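# Transfer 96-well plate from nest N1 to bench B1

## Task

Carry the 96-well plate out of plate nest N1 and set it down at bench spot B1, with its long side lying along the taped outline and the whole plate within the tape; then open the gripper and move the hand away from the plate.

## Robot and tools

Robot: two arms, left_arm and right_arm, each ending in a two-finger gripper. Looking from the arms toward the table, N1 (the nest) is on the right and B1 (the bench spot) is on the left. The names left and right refer to the arms, not to the sides of a camera image.

Scene frame: all printed positions share one frame. Its origin sits on the table top midway between the arms, +z is up, +x runs out over the table, and left_arm is on the +y side. Each result gives every gripper's end_effector_position (metres) and end_effector_quat_wxyz. The printed position can be slightly wrong, more so at long reach. The arm bases may be tilted, and any mounting plates and the metal frame behind the arms are fixed obstacles.

Gripper axes: the fingers point along the gripper's own +z and close along its y axis. The reported position is the point between the finger pads, roughly 1 cm short of the fingertips.

The row format (used by both execute_actions and move): 14 numbers, each in [-1, 1], always both arms even if one stays still. Order: dx, dy, dz, rx, ry, rz, opening for left_arm, then the same seven for right_arm. The first six are an offset, not a pose: a shift and a rotation vector (rx, ry, rz combined) expressed in that gripper's own axes, relative to the gripper's measured pose at the start of the action. A value of 1.0 equals 0.6 m of travel or 180 degrees of turn. The opening is absolute: +1 fully open (0.094 m), -1 closed.

execute_actions(actions): a list of actions run one after another. Each action is a table of at most 15 rows; each row lasts one control step of 1/30 s, and if fewer than 15 rows are given the last one is repeated to fill the action. Every row in an action is measured from the pose at that action's start, not from the row before. For the first action in a call, the reference is the last pose a result reported. An empty list just returns state and images.

move(target, speed, blocking): target is one 14-number row as above, offset from the pose in the most recent result that showed one. Each gripper travels a straight path; both finish together, taking 0.5 to 10 s, stopping short if 10 s is not enough. speed is the path's top speed in m/s (0.002 to 0.5, default 0.25); rotation is capped at twice that in rad/s. Openings are sent when the move starts. Paths ignore obstacles and the other arm, and a hand may lag, drift, or overshoot speed, particularly with a nearly straight arm. blocking=false returns after 0.5 s while motion continues; until a result shows the move has ended, other moves and action rows are refused, so use wait or stop. The result adds a move: line giving the ending (done, off_target, moving, held, fault) and limits: paced means the sent pose was clipped; held means a safety check blocked some steps, after which the arm may jump faster than speed. Distance from each gripper to its target is also reported.

wait(seconds): 0 to 10; runs the scene with arms holding their last command; ends early if a running move finishes. stop(): brakes a running move (needs stopping room; fingers keep moving). zoom_image(camera, region): camera is cam_high (672x504), cam_low (672x504), cam_left_wrist (616x616) or cam_right_wrist (616x616); region is [x0, y0, x1, y1] in that image's pixels from the top-left corner, at most 504 by 504. finished_scene(scene): ends the current scene, given its number; irreversible, and the goal must still hold.

Controller behaviour: each step the commanded pose is limited to within 70 mm and 16 degrees of the measured pose, so a far target needs several actions; after an action the arm continues only to its last clipped pose. Position takes priority over orientation. Joint friction can leave the hand up to about 31 mm off, and tiny commands may not move it. Hand target lines show where the controller is currently heading. A pose unreachable line means the clearance check altered or blocked that arm's command. Joint limits (rad), base to gripper: waist -2.618 to 3.054, shoulder 0 to 3.142, elbow 0 to 3.142, wrist pitch -1.571 to 1.571, wrist yaw -1.571 to 1.571, wrist roll -2.094 to 2.094.

Gripping: grip_measured is the finger opening on the command scale (the last joint value is metres). Readings can be about 1 mm off per gripper. To hold the plate, command roughly 0.03 below grip_measured; a smaller gap grips more gently. Pads push about 50 to 62 N each.

For an idle arm, send the offset back to its desired pose in the first call of a reply and zeros afterwards, always with its correct opening. Because offsets come from the measured pose, repeating a small push against something solid does not press harder, but against something yielding it does.

Avoid: dropping the plate from more than a few millimetres, knocking anything off the table, collisions or hard pressing between arms, fast impacts, and FAULT stops. Holding a load heats motors: MOTOR HOT appears at 75 °C, the arm halts for 10 s at 90 °C, and at 100 °C it goes limp and falls. Keep holds short and motions smooth.

Each tool is called after "Emit:" as name(argument=value, ...), one argument or row to a line, values as JSON.

## Session

I'll start by looking at the current state of the scene.

Emit:
execute_actions(
  actions=[],
)

Scene clock: 0.00 s.
left_arm: end_effector_position=(+0.4552, +0.1533, +0.3761) grip_measured=+1.000 end_effector_quat_wxyz=(+0.229, +0.724, +0.644, -0.089) | right_arm: end_effector_position=(+0.0808, -0.0629, +0.2187) grip_measured=+1.000 end_effector_quat_wxyz=(-0.183, -0.586, +0.789, -0.040)
Joint positions: left_arm=[-0.746  1.214  1.579 -1.062 -0.273  1.172  0.094] | right_arm=[ 1.621  1.928  0.892 -1.051  0.372  0.502  0.094]
Joint velocities: left_arm=[-0.002  0.002 -0.002  0.051  0.007 -0.007  0.   ] | right_arm=[ 0.012 -0.002 -0.007 -0.007 -0.037 -0.022  0.   ]
Motor temperatures (°C, as the motors report them): left_arm=[28 28 27 26 28 27] | right_arm=[27 28 28 25 27 27]
Hand target (left_arm): +0.455, +0.153, +0.376; +0.229, +0.724, +0.644, -0.089
Hand target (right_arm): +0.081, -0.063, +0.219; -0.183, -0.586, +0.789, -0.040

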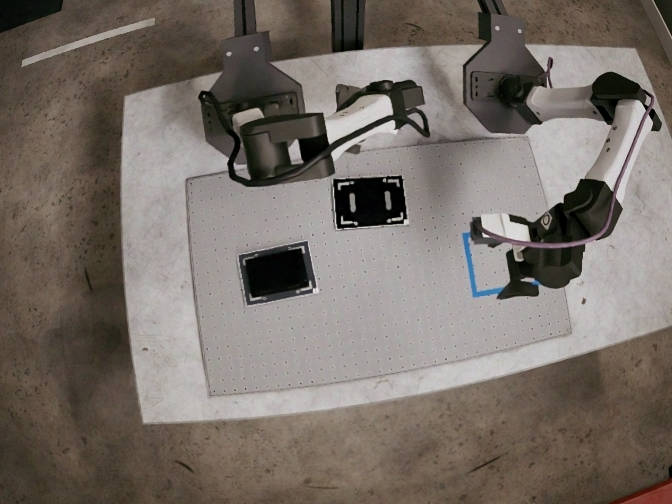

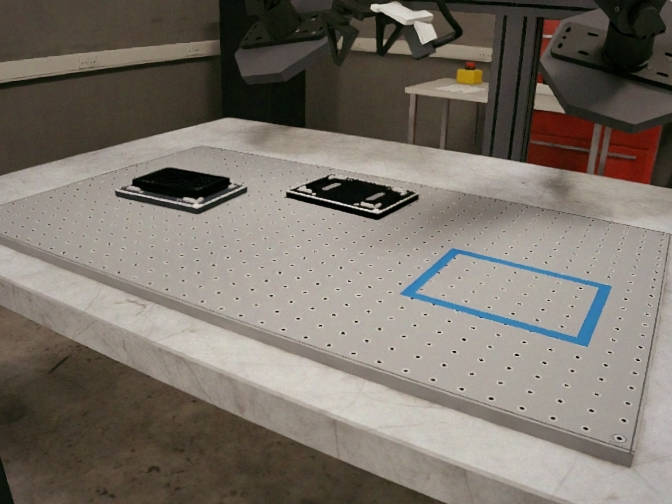

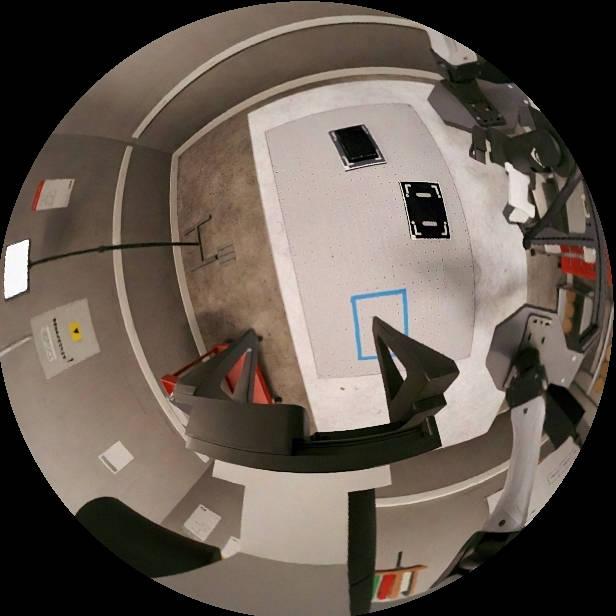

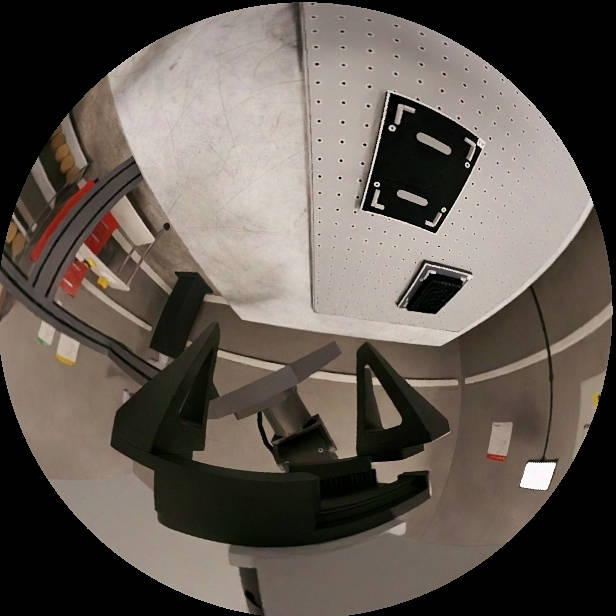

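Emit:
zoom_image(
  camera="cam_high",
  region=[180, 130, 430, 330],
)

Emit:
zoom_image(
  camera="cam_low",
  region=[90, 140, 440, 260],
)

Emit:
zoom_image(
  camera="cam_high",
  region=[400, 120, 672, 400],
)

Region (180, 130, 430, 330) of cam_high's 672x504 image, scaled by 2.016, with more detail than that image has; it fills the top 403 rows of this view, and the rest is white.

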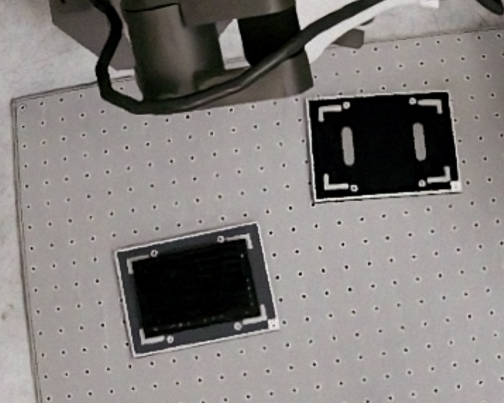

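Region (90, 140, 440, 260) of cam_low's 672x504 image, scaled by 1.440, with more detail than that image has; it fills the top 173 rows of this view, and the rest is white.

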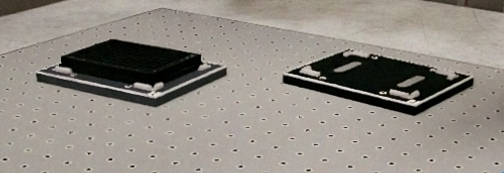

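Region (400, 120, 672, 400) of cam_high's 672x504 image, scaled by 1.800, with more detail than that image has; it fills the left 490 columns of this view, and the rest is white.

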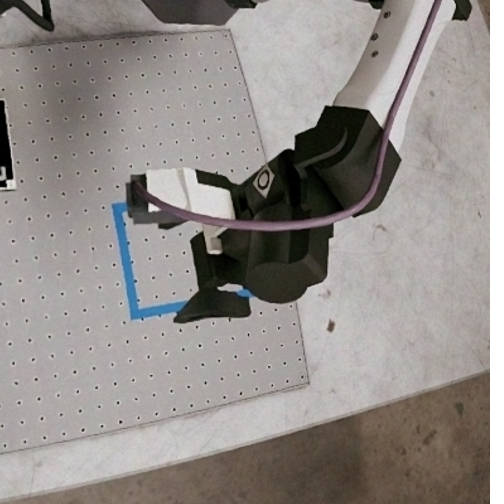

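Emit:
zoom_image(
  camera="cam_high",
  region=[180, 280, 400, 410],
)

Emit:
zoom_image(
  camera="cam_high",
  region=[380, 270, 600, 400],
)

Emit:
zoom_image(
  camera="cam_high",
  region=[180, 170, 330, 400],
)

Emit:
zoom_image(
  camera="cam_high",
  region=[230, 230, 330, 315],
)

Region (180, 280, 400, 410) of cam_high's 672x504 image, scaled by 2.291, with more detail than that image has; it fills the top 298 rows of this view, and the rest is white.

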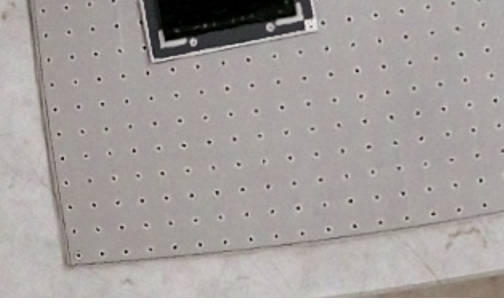

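Region (380, 270, 600, 400) of cam_high's 672x504 image, scaled by 2.291, with more detail than that image has; it fills the top 298 rows of this view, and the rest is white.

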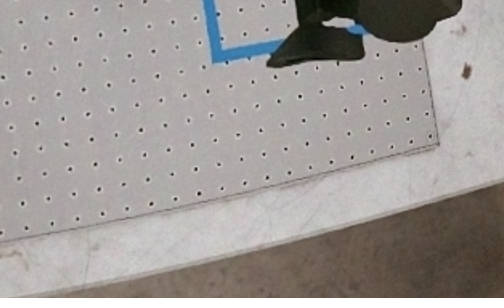

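Region (180, 170, 330, 400) of cam_high's 672x504 image, scaled by 2.191, with more detail than that image has; it fills the left 329 columns of this view, and the rest is white.

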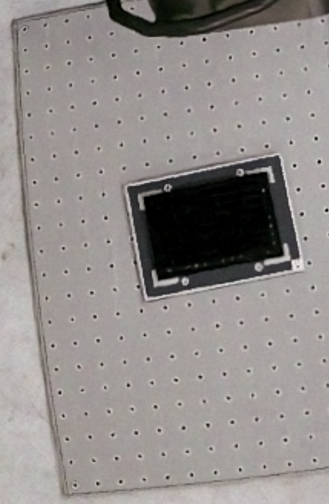

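Region (230, 230, 330, 315) of cam_high's 672x504 image, scaled by 5.040, with more detail than that image has; it fills the top 428 rows of this view, and the rest is white.

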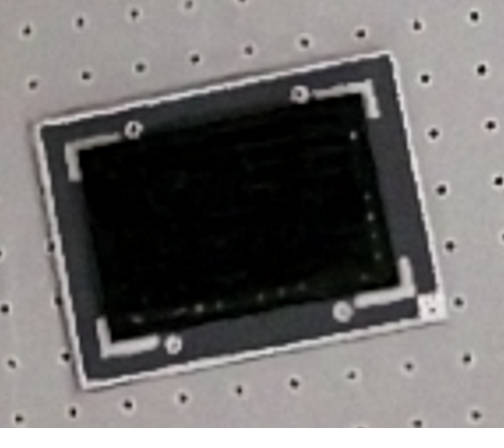

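Emit:
zoom_image(
  camera="cam_low",
  region=[380, 210, 672, 470],
)

Emit:
zoom_image(
  camera="cam_left_wrist",
  region=[290, 230, 490, 400],
)

Emit:
zoom_image(
  camera="cam_low",
  region=[105, 150, 265, 230],
)

Region (380, 210, 672, 470) of cam_low's 672x504 image, scaled by 1.726, with more detail than that image has; it fills the top 449 rows of this view, and the rest is white.

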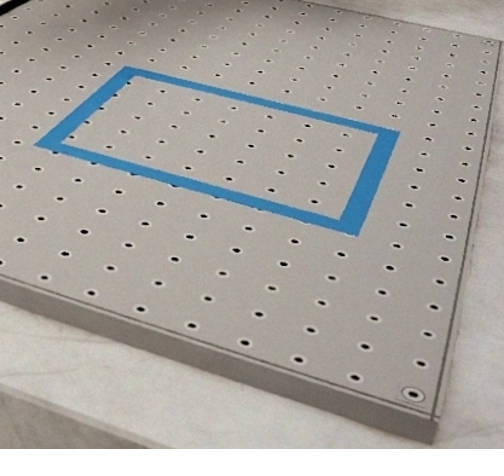

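Region (290, 230, 490, 400) of cam_left_wrist's 616x616 image, scaled by 2.520, with more detail than that image has; it fills the top 428 rows of this view, and the rest is white.

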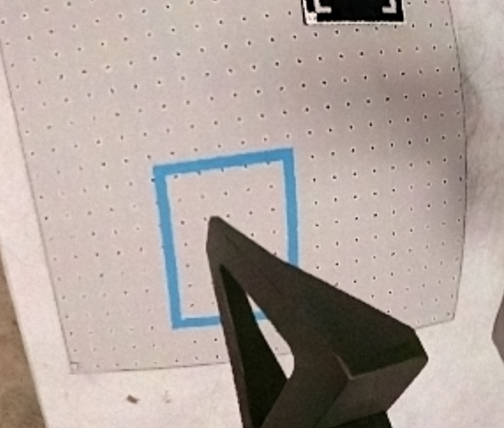

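Region (105, 150, 265, 230) of cam_low's 672x504 image, scaled by 3.150, with more detail than that image has.

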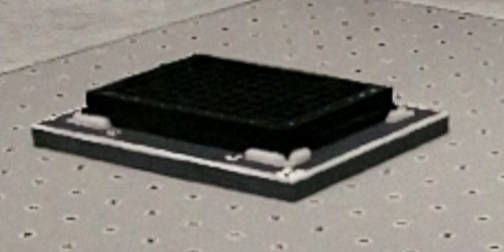

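Emit:
zoom_image(
  camera="cam_low",
  region=[220, 0, 480, 110],
)

Emit:
zoom_image(
  camera="cam_right_wrist",
  region=[100, 240, 500, 560],
)

Emit:
zoom_image(
  camera="cam_high",
  region=[190, 0, 560, 200],
)

Region (220, 0, 480, 110) of cam_low's 672x504 image, scaled by 1.938, with more detail than that image has; it fills the top 213 rows of this view, and the rest is white.

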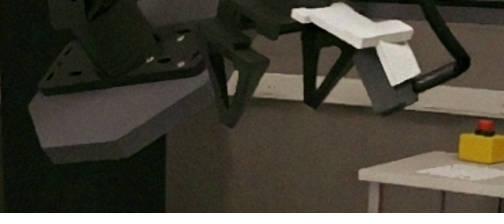

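Region (100, 240, 500, 560) of cam_right_wrist's 616x616 image, scaled by 1.260, with more detail than that image has; it fills the top 403 rows of this view, and the rest is white.

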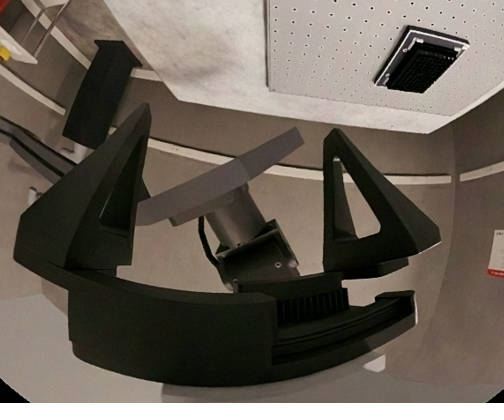

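Region (190, 0, 560, 200) of cam_high's 672x504 image, scaled by 1.362, with more detail than that image has; it fills the top 272 rows of this view, and the rest is white.

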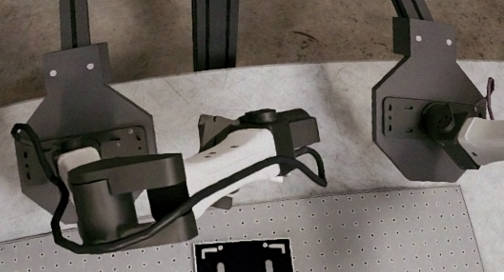

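Emit:
move(
  target=[0.5857,-0.3455,-0.0725,-0.0036,0.1646,-0.3083,1.0,0.1435,-0.569,0.1367,0.0298,-0.3079,-0.1286,1.0],
  speed=0.25,
)

Scene clock: 122.87 s.
left_arm: end_effector_position=(+0.3062, +0.5005, +0.2305) grip_measured=+1.000 end_effector_quat_wxyz=(-0.003, +0.353, +0.936, +0.019) | right_arm: end_effector_position=(+0.3685, -0.2738, +0.1314) grip_measured=+1.000 end_effector_quat_wxyz=(-0.228, +0.693, -0.654, -0.200)
Joint positions: left_arm=[ 1.002  1.028  0.922 -0.889  0.435  1.501  0.094] | right_arm=[-0.346  1.423  0.951 -0.659 -0.639 -2.103  0.094]
Joint velocities: left_arm=[-0.012 -0.002  0.007 -0.066  0.022  0.022  0.   ] | right_arm=[-0.017 -0.002 -0.007  0.022  0.007  0.081  0.   ]
Motor temperatures (°C, as the motors report them): left_arm=[28 33 31 29 28 27] | right_arm=[29 31 31 26 27 27]
Hand target (left_arm): +0.302, +0.501, +0.226; -0.001, +0.349, +0.937, +0.012
Hand target (right_arm): +0.371, -0.275, +0.131; -0.231, +0.690, -0.655, -0.205
Off the commanded pose (left_arm): 0.012 m, 3 deg.
Off the commanded pose (right_arm): 0.015 m, 4 deg.
joint sent to its limit (right arm) — the command would take joint 6 (wrist roll) past its lower limit, so that joint was sent only as far as its limit.
move: off_target (left_arm, right_arm); limits=paced

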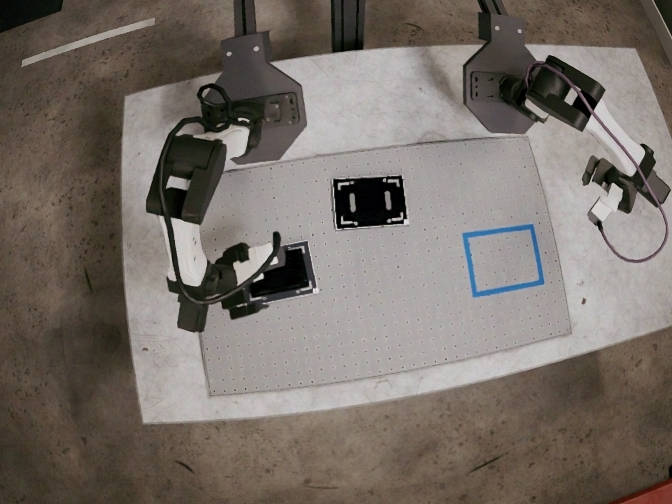

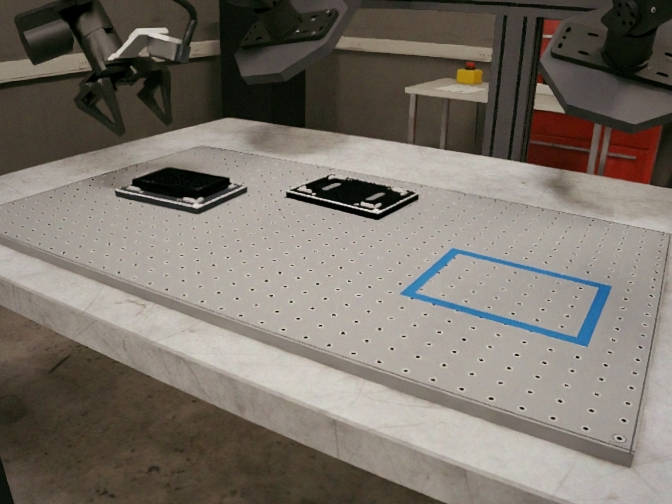

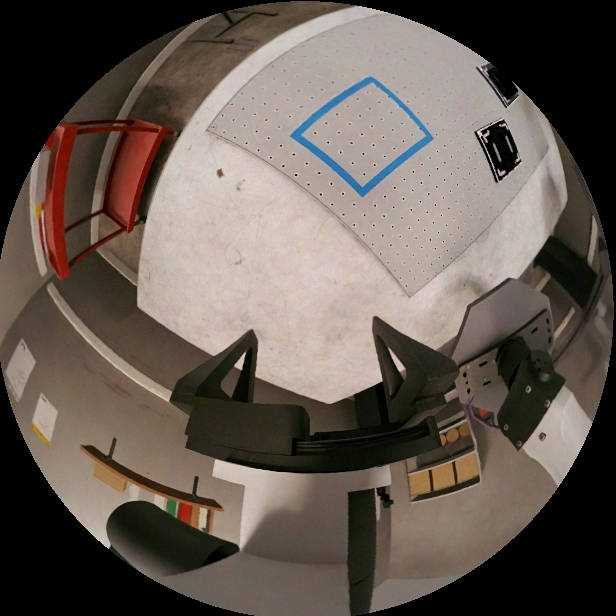

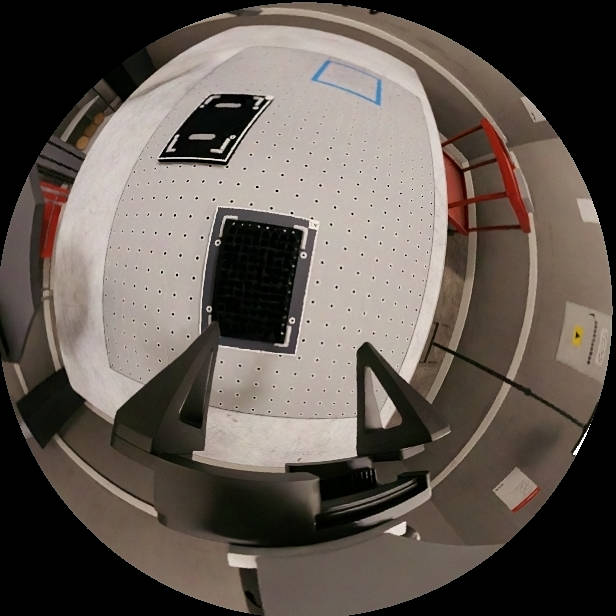

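Emit:
zoom_image(
  camera="cam_high",
  region=[160, 210, 340, 350],
)

Emit:
zoom_image(
  camera="cam_right_wrist",
  region=[150, 170, 450, 470],
)

Emit:
zoom_image(
  camera="cam_high",
  region=[440, 200, 590, 350],
)

Region (160, 210, 340, 350) of cam_high's 672x504 image, scaled by 2.800, with more detail than that image has.

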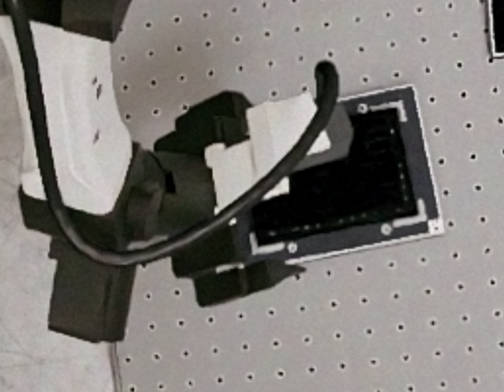

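Region (150, 170, 450, 470) of cam_right_wrist's 616x616 image, scaled by 1.680, with more detail than that image has.

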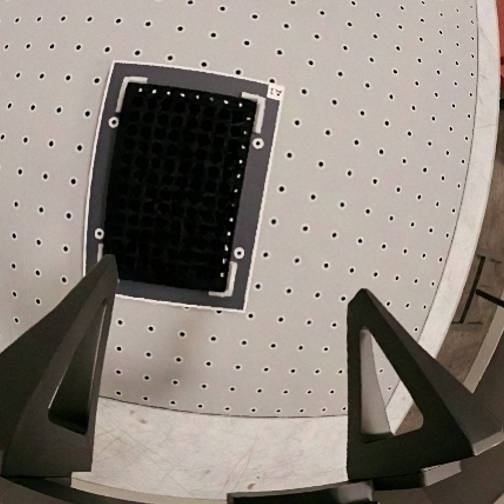

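Region (440, 200, 590, 350) of cam_high's 672x504 image, scaled by 3.360, with more detail than that image has.

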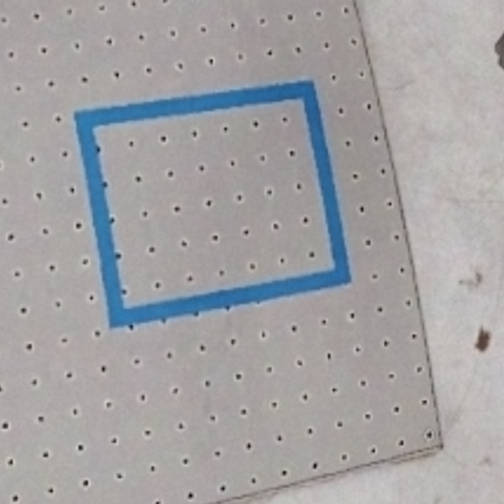

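Emit:
move(
  target=[0,0,0,0,0,0,1.0,0.0323,0.0515,0.089,-0.0165,0.0566,0.0062,1.0],
  speed=0.12,
)

Scene clock: 200.23 s.
left_arm: end_effector_position=(+0.3064, +0.5006, +0.2305) grip_measured=+1.000 end_effector_quat_wxyz=(-0.002, +0.353, +0.935, +0.019) | right_arm: end_effector_position=(+0.3460, -0.2656, +0.0799) grip_measured=+1.000 end_effector_quat_wxyz=(-0.153, +0.707, -0.674, -0.150)
Joint positions: left_arm=[ 1.002  1.028  0.922 -0.888  0.436  1.502  0.094] | right_arm=[-0.236  1.462  0.778 -0.335 -0.406 -1.948  0.094]
Joint velocities: left_arm=[ 0.022  0.002 -0.002 -0.037  0.022 -0.051  0.   ] | right_arm=[-0.002 -0.007 -0.002  0.022 -0.022  0.037  0.   ]
Motor temperatures (°C, as the motors report them): left_arm=[28 31 31 28 28 27] | right_arm=[28 34 33 26 27 27]
Hand target (left_arm): +0.306, +0.501, +0.230; -0.003, +0.353, +0.935, +0.019
Hand target (right_arm): +0.339, -0.260, +0.075; -0.148, +0.707, -0.673, -0.159
Off the commanded pose (left_arm): 0.000 m, 0 deg.
Off the commanded pose (right_arm): 0.010 m, 1 deg.
move: done

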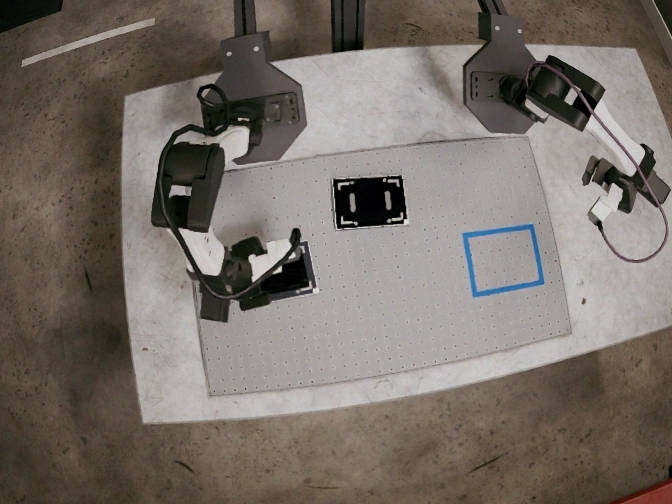

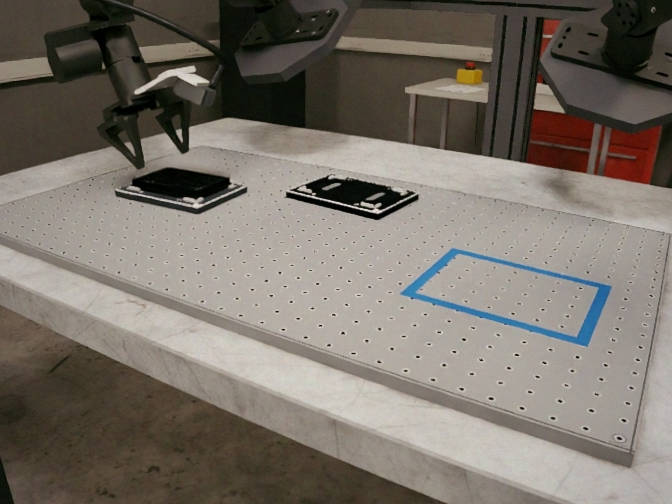

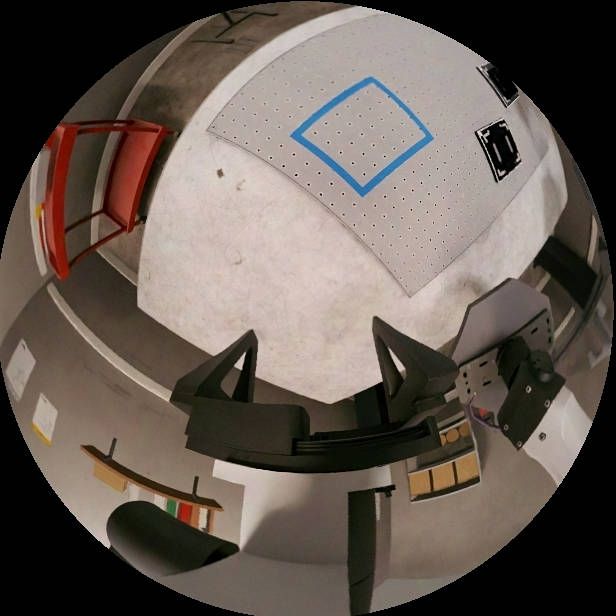

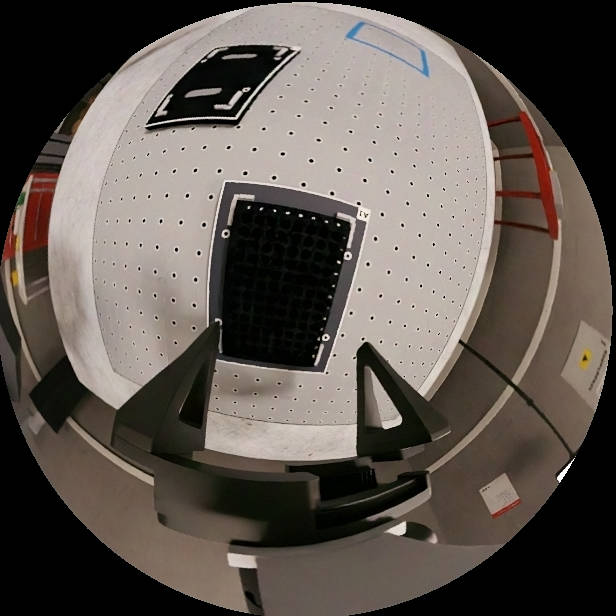

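Emit:
zoom_image(
  camera="cam_right_wrist",
  region=[170, 170, 420, 420],
)

Emit:
zoom_image(
  camera="cam_high",
  region=[190, 215, 340, 335],
)

Emit:
zoom_image(
  camera="cam_low",
  region=[80, 60, 280, 230],
)

Region (170, 170, 420, 420) of cam_right_wrist's 616x616 image, scaled by 2.016, with more detail than that image has.

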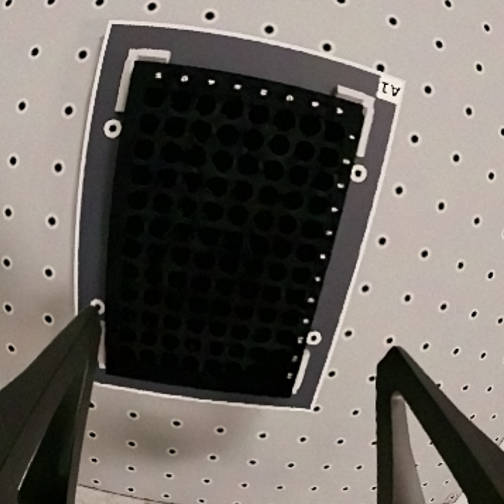

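Region (190, 215, 340, 335) of cam_high's 672x504 image, scaled by 3.360, with more detail than that image has; it fills the top 403 rows of this view, and the rest is white.

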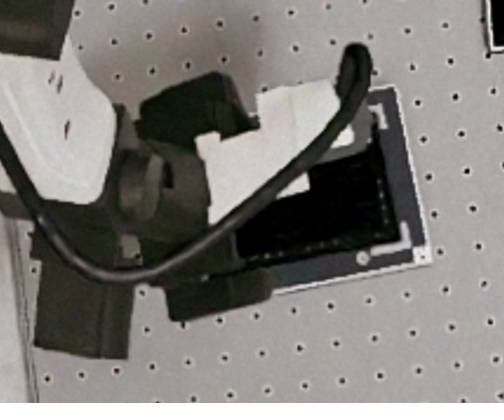

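Region (80, 60, 280, 230) of cam_low's 672x504 image, scaled by 2.520, with more detail than that image has; it fills the top 428 rows of this view, and the rest is white.

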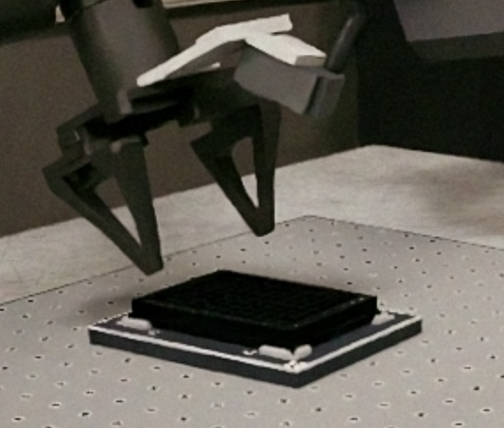

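Emit:
move(
  target=[0,0,0,0,0,0,1.0,0.0227,0.0208,0.046,-0.0048,-0.0015,0.0003,1.0],
  speed=0.06,
)

Scene clock: 249.10 s.
left_arm: end_effector_position=(+0.3064, +0.5006, +0.2305) grip_measured=+1.000 end_effector_quat_wxyz=(-0.002, +0.353, +0.935, +0.019) | right_arm: end_effector_position=(+0.3431, -0.2673, +0.0534) grip_measured=+1.000 end_effector_quat_wxyz=(-0.152, +0.711, -0.670, -0.148)
Joint positions: left_arm=[ 1.002  1.028  0.922 -0.888  0.436  1.502  0.094] | right_arm=[-0.243  1.566  0.778 -0.233 -0.406 -1.965  0.094]
Joint velocities: left_arm=[ 0.002 -0.017 -0.007  0.007 -0.081 -0.007  0.   ] | right_arm=[-0.017 -0.007 -0.002 -0.007  0.066 -0.051  0.   ]
Motor temperatures (°C, as the motors report them): left_arm=[28 32 31 28 28 27] | right_arm=[27 35 31 26 27 27]
Hand target (left_arm): +0.306, +0.501, +0.230; -0.002, +0.353, +0.935, +0.019
Hand target (right_arm): +0.333, -0.267, +0.049; -0.149, +0.708, -0.673, -0.156
Off the commanded pose (left_arm): 0.000 m, 0 deg.
Off the commanded pose (right_arm): 0.010 m, 1 deg.
move: done

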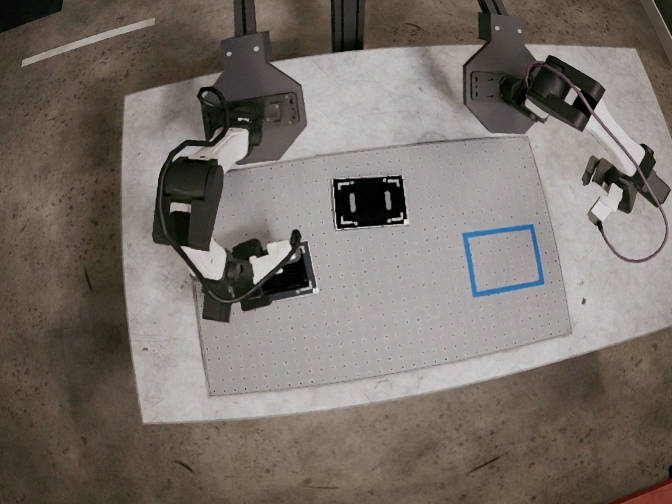

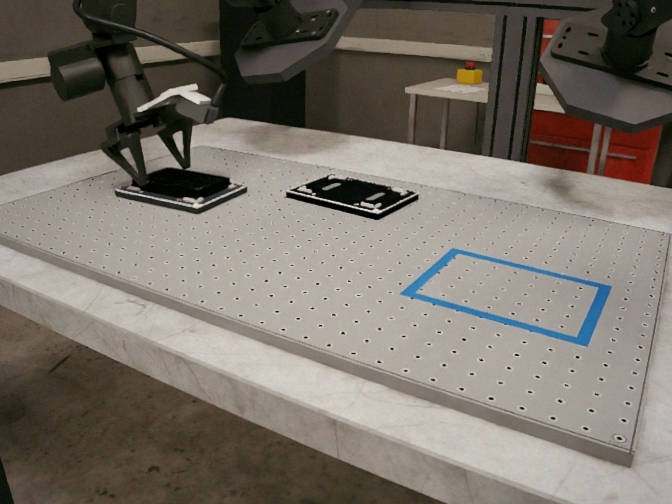

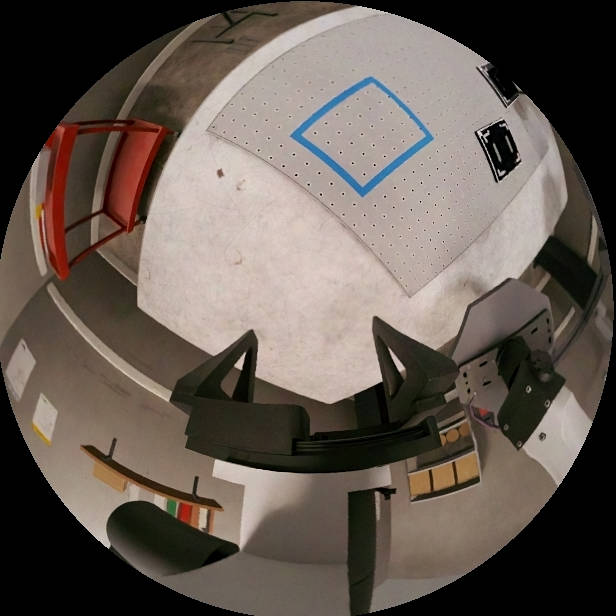

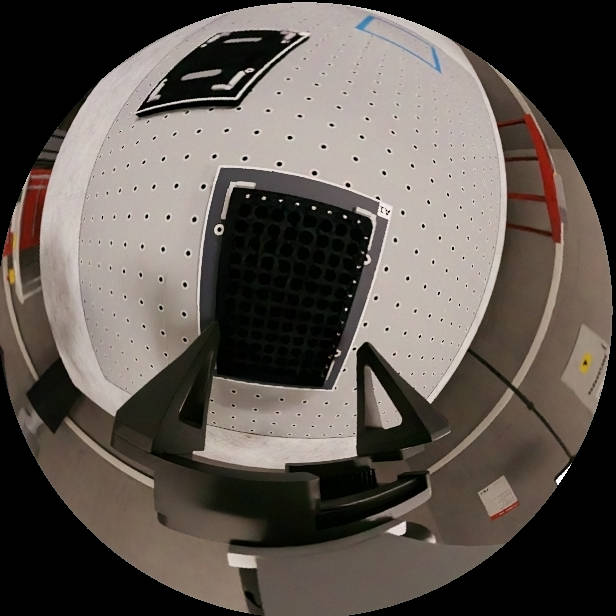

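Emit:
zoom_image(
  camera="cam_right_wrist",
  region=[180, 260, 400, 420],
)

Emit:
zoom_image(
  camera="cam_low",
  region=[95, 110, 255, 225],
)

Region (180, 260, 400, 420) of cam_right_wrist's 616x616 image, scaled by 2.291, with more detail than that image has; it fills the top 367 rows of this view, and the rest is white.

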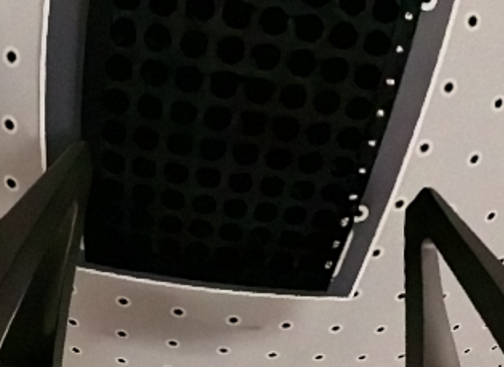

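Region (95, 110, 255, 225) of cam_low's 672x504 image, scaled by 3.150, with more detail than that image has; it fills the top 362 rows of this view, and the rest is white.

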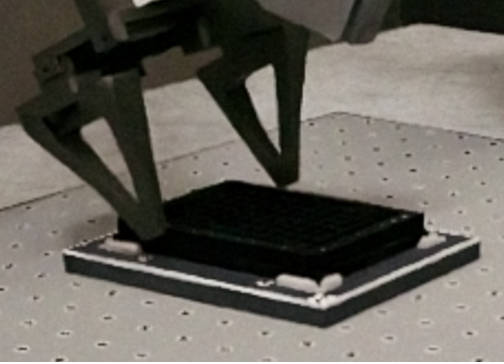

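Emit:
execute_actions(
  actions=[
    [[0,0,0,0,0,0,1,-0.0012,0.003,0,-0.0023,-0.0009,0.0011,1],[0,0,0,0,0,0,1,-0.0025,0.0059,0,-0.0045,-0.0019,0.0021,1],[0,0,0,0,0,0,1,-0.0031,0.0074,0,-0.0056,-0.0024,0.0027,1],[0,0,0,0,0,0,1,-0.0037,0.0089,0,-0.0068,-0.0028,0.0032,1],[0,0,0,0,0,0,1,-0.0043,0.0104,0,-0.0079,-0.0033,0.0037,1],[0,0,0,0,0,0,1,-0.005,0.0118,0,-0.009,-0.0038,0.0042,1],[0,0,0,0,0,0,1,-0.0056,0.0133,0,-0.0102,-0.0042,0.0048,1],[0,0,0,0,0,0,1,-0.0062,0.0148,0,-0.0113,-0.0047,0.0053,1]],
  ],
)

Scene clock: 314.53 s.
left_arm: end_effector_position=(+0.3064, +0.5006, +0.2305) grip_measured=+1.000 end_effector_quat_wxyz=(-0.002, +0.353, +0.935, +0.019) | right_arm: end_effector_position=(+0.3375, -0.2656, +0.0544) grip_measured=+1.000 end_effector_quat_wxyz=(-0.147, +0.709, -0.671, -0.159)
Joint positions: left_arm=[ 1.002  1.028  0.922 -0.888  0.436  1.502  0.094] | right_arm=[-0.243  1.566  0.778 -0.259 -0.406 -1.966  0.094]
Joint velocities: left_arm=[-0.007 -0.002  0.002 -0.007  0.022  0.066  0.   ] | right_arm=[-0.002 -0.017 -0.022  0.007 -0.051  0.095  0.   ]
Motor temperatures (°C, as the motors report them): left_arm=[28 33 32 27 28 27] | right_arm=[27 36 30 26 27 27]
Hand target (left_arm): +0.306, +0.501, +0.230; -0.002, +0.353, +0.935, +0.019
Hand target (right_arm): +0.334, -0.264, +0.055; -0.144, +0.707, -0.672, -0.166
Off the commanded pose (left_arm): 0.000 m, 0 deg.
Off the commanded pose (right_arm): 0.004 m, 1 deg.

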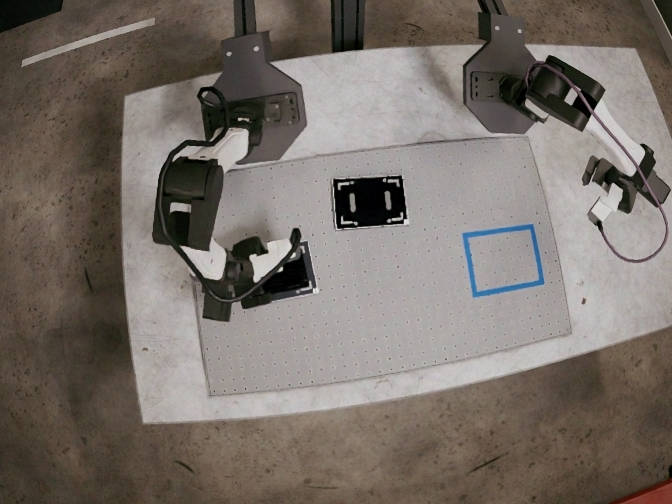

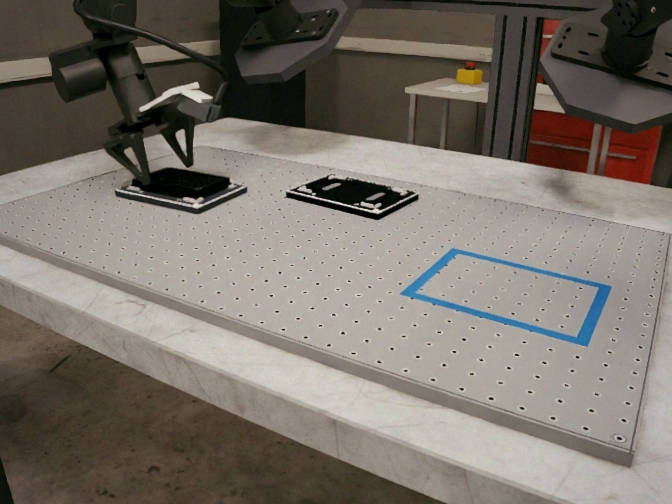

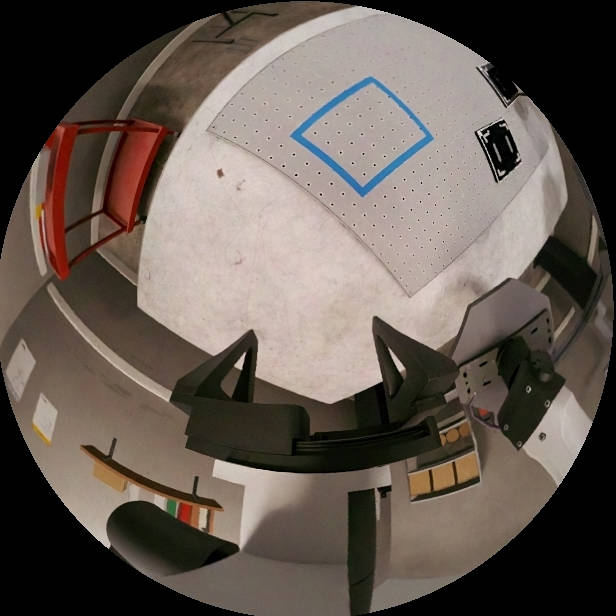

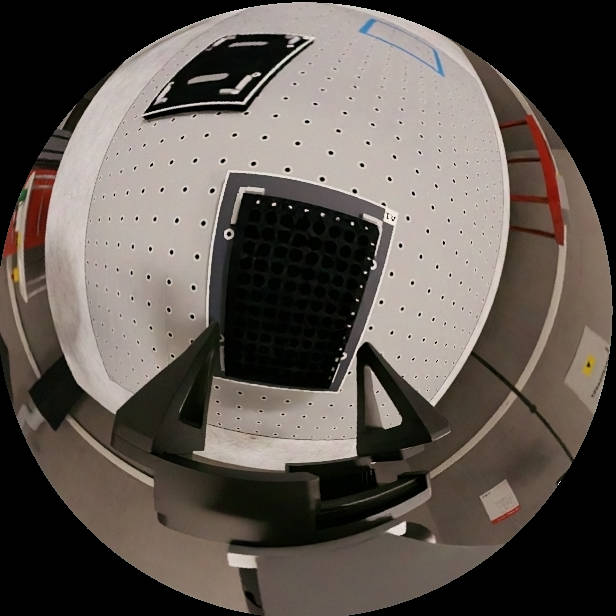

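Emit:
zoom_image(
  camera="cam_right_wrist",
  region=[180, 260, 400, 420],
)

Emit:
zoom_image(
  camera="cam_low",
  region=[105, 140, 255, 225],
)

Region (180, 260, 400, 420) of cam_right_wrist's 616x616 image, scaled by 2.291, with more detail than that image has; it fills the top 367 rows of this view, and the rest is white.

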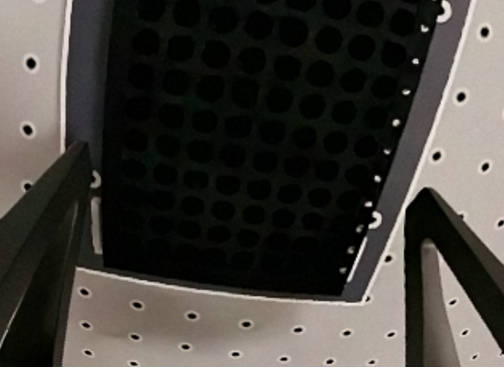

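Region (105, 140, 255, 225) of cam_low's 672x504 image, scaled by 3.360, with more detail than that image has; it fills the top 286 rows of this view, and the rest is white.

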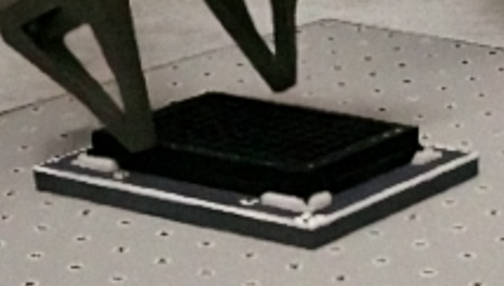

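Emit:
move(
  target=[0,0,0,0,0,0,1.0,0.014,0.0022,0.0317,0.0027,0.0011,-0.0013,1.0],
  speed=0.04,
)

Scene clock: 338.10 s.
left_arm: end_effector_position=(+0.3064, +0.5006, +0.2305) grip_measured=+1.000 end_effector_quat_wxyz=(-0.002, +0.353, +0.935, +0.019) | right_arm: end_effector_position=(+0.3376, -0.2649, +0.0406) grip_measured=+1.000 end_effector_quat_wxyz=(-0.151, +0.710, -0.670, -0.155)
Joint positions: left_arm=[ 1.002  1.028  0.922 -0.888  0.436  1.502  0.094] | right_arm=[-0.243  1.621  0.778 -0.194 -0.41  -1.967  0.094]
Joint velocities: left_arm=[-0.012 -0.007 -0.027 -0.007  0.066 -0.007  0.   ] | right_arm=[ 0.012 -0.022  0.007 -0.007  0.037 -0.051  0.   ]
Motor temperatures (°C, as the motors report them): left_arm=[28 33 32 27 28 27] | right_arm=[27 37 30 26 27 27]
Hand target (left_arm): +0.306, +0.501, +0.230; -0.002, +0.353, +0.935, +0.019
Hand target (right_arm): +0.336, -0.266, +0.034; -0.149, +0.710, -0.670, -0.154
Off the commanded pose (left_arm): 0.000 m, 0 deg.
Off the commanded pose (right_arm): 0.007 m, 0 deg.
move: done

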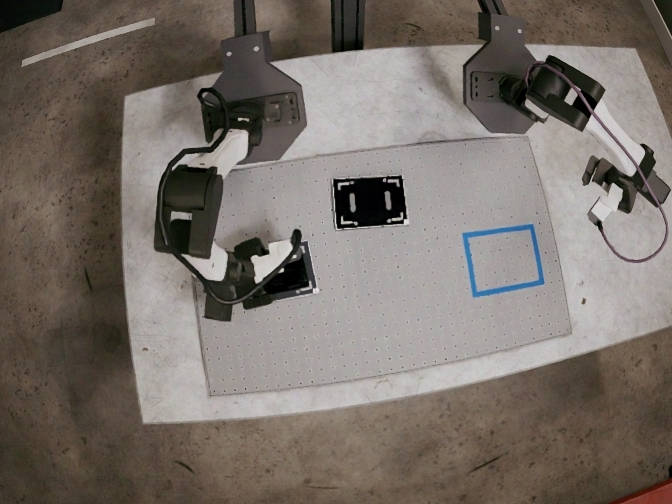

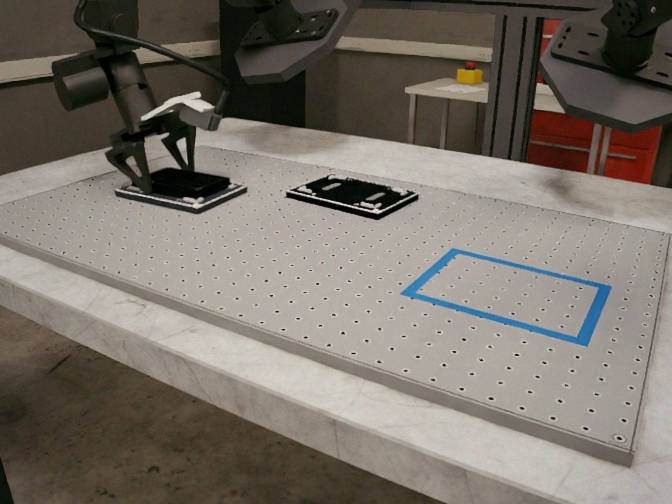

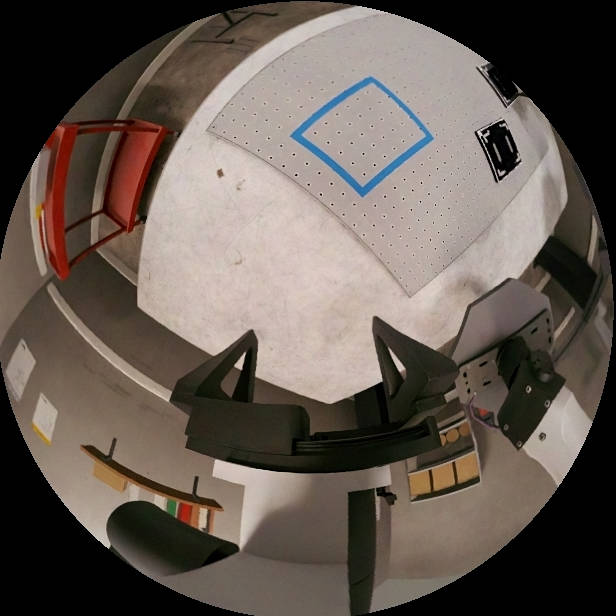

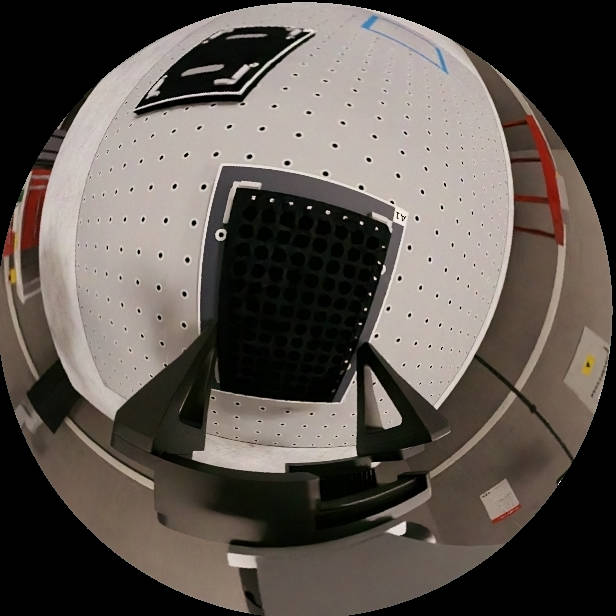

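Emit:
zoom_image(
  camera="cam_right_wrist",
  region=[180, 260, 400, 420],
)

Emit:
zoom_image(
  camera="cam_low",
  region=[105, 140, 255, 225],
)

Emit:
zoom_image(
  camera="cam_right_wrist",
  region=[185, 290, 265, 370],
)

Emit:
zoom_image(
  camera="cam_right_wrist",
  region=[320, 310, 400, 390],
)

Region (180, 260, 400, 420) of cam_right_wrist's 616x616 image, scaled by 2.291, with more detail than that image has; it fills the top 367 rows of this view, and the rest is white.

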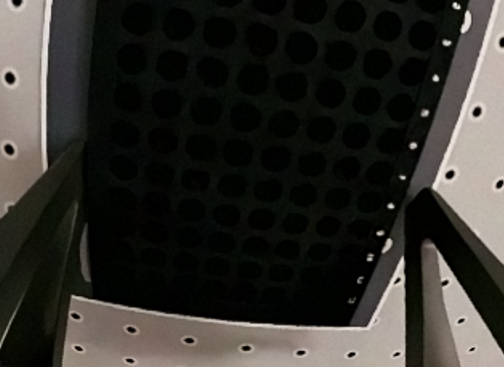

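Region (105, 140, 255, 225) of cam_low's 672x504 image, scaled by 3.360, with more detail than that image has; it fills the top 286 rows of this view, and the rest is white.

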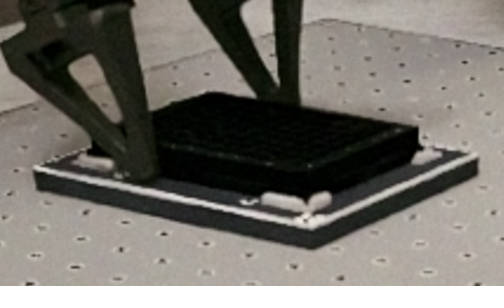

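Region (185, 290, 265, 370) of cam_right_wrist's 616x616 image, scaled by 6.300, with more detail than that image has.

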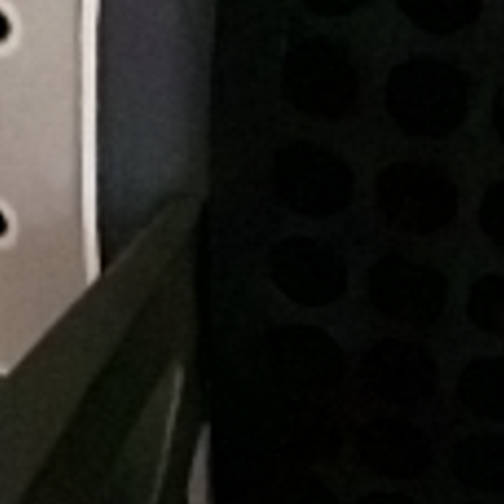

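Region (320, 310, 400, 390) of cam_right_wrist's 616x616 image, scaled by 6.300, with more detail than that image has.

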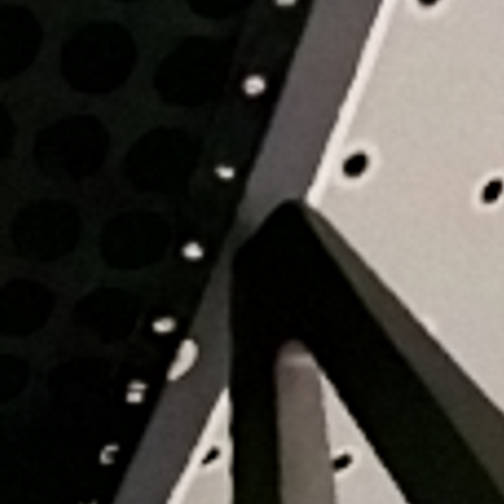

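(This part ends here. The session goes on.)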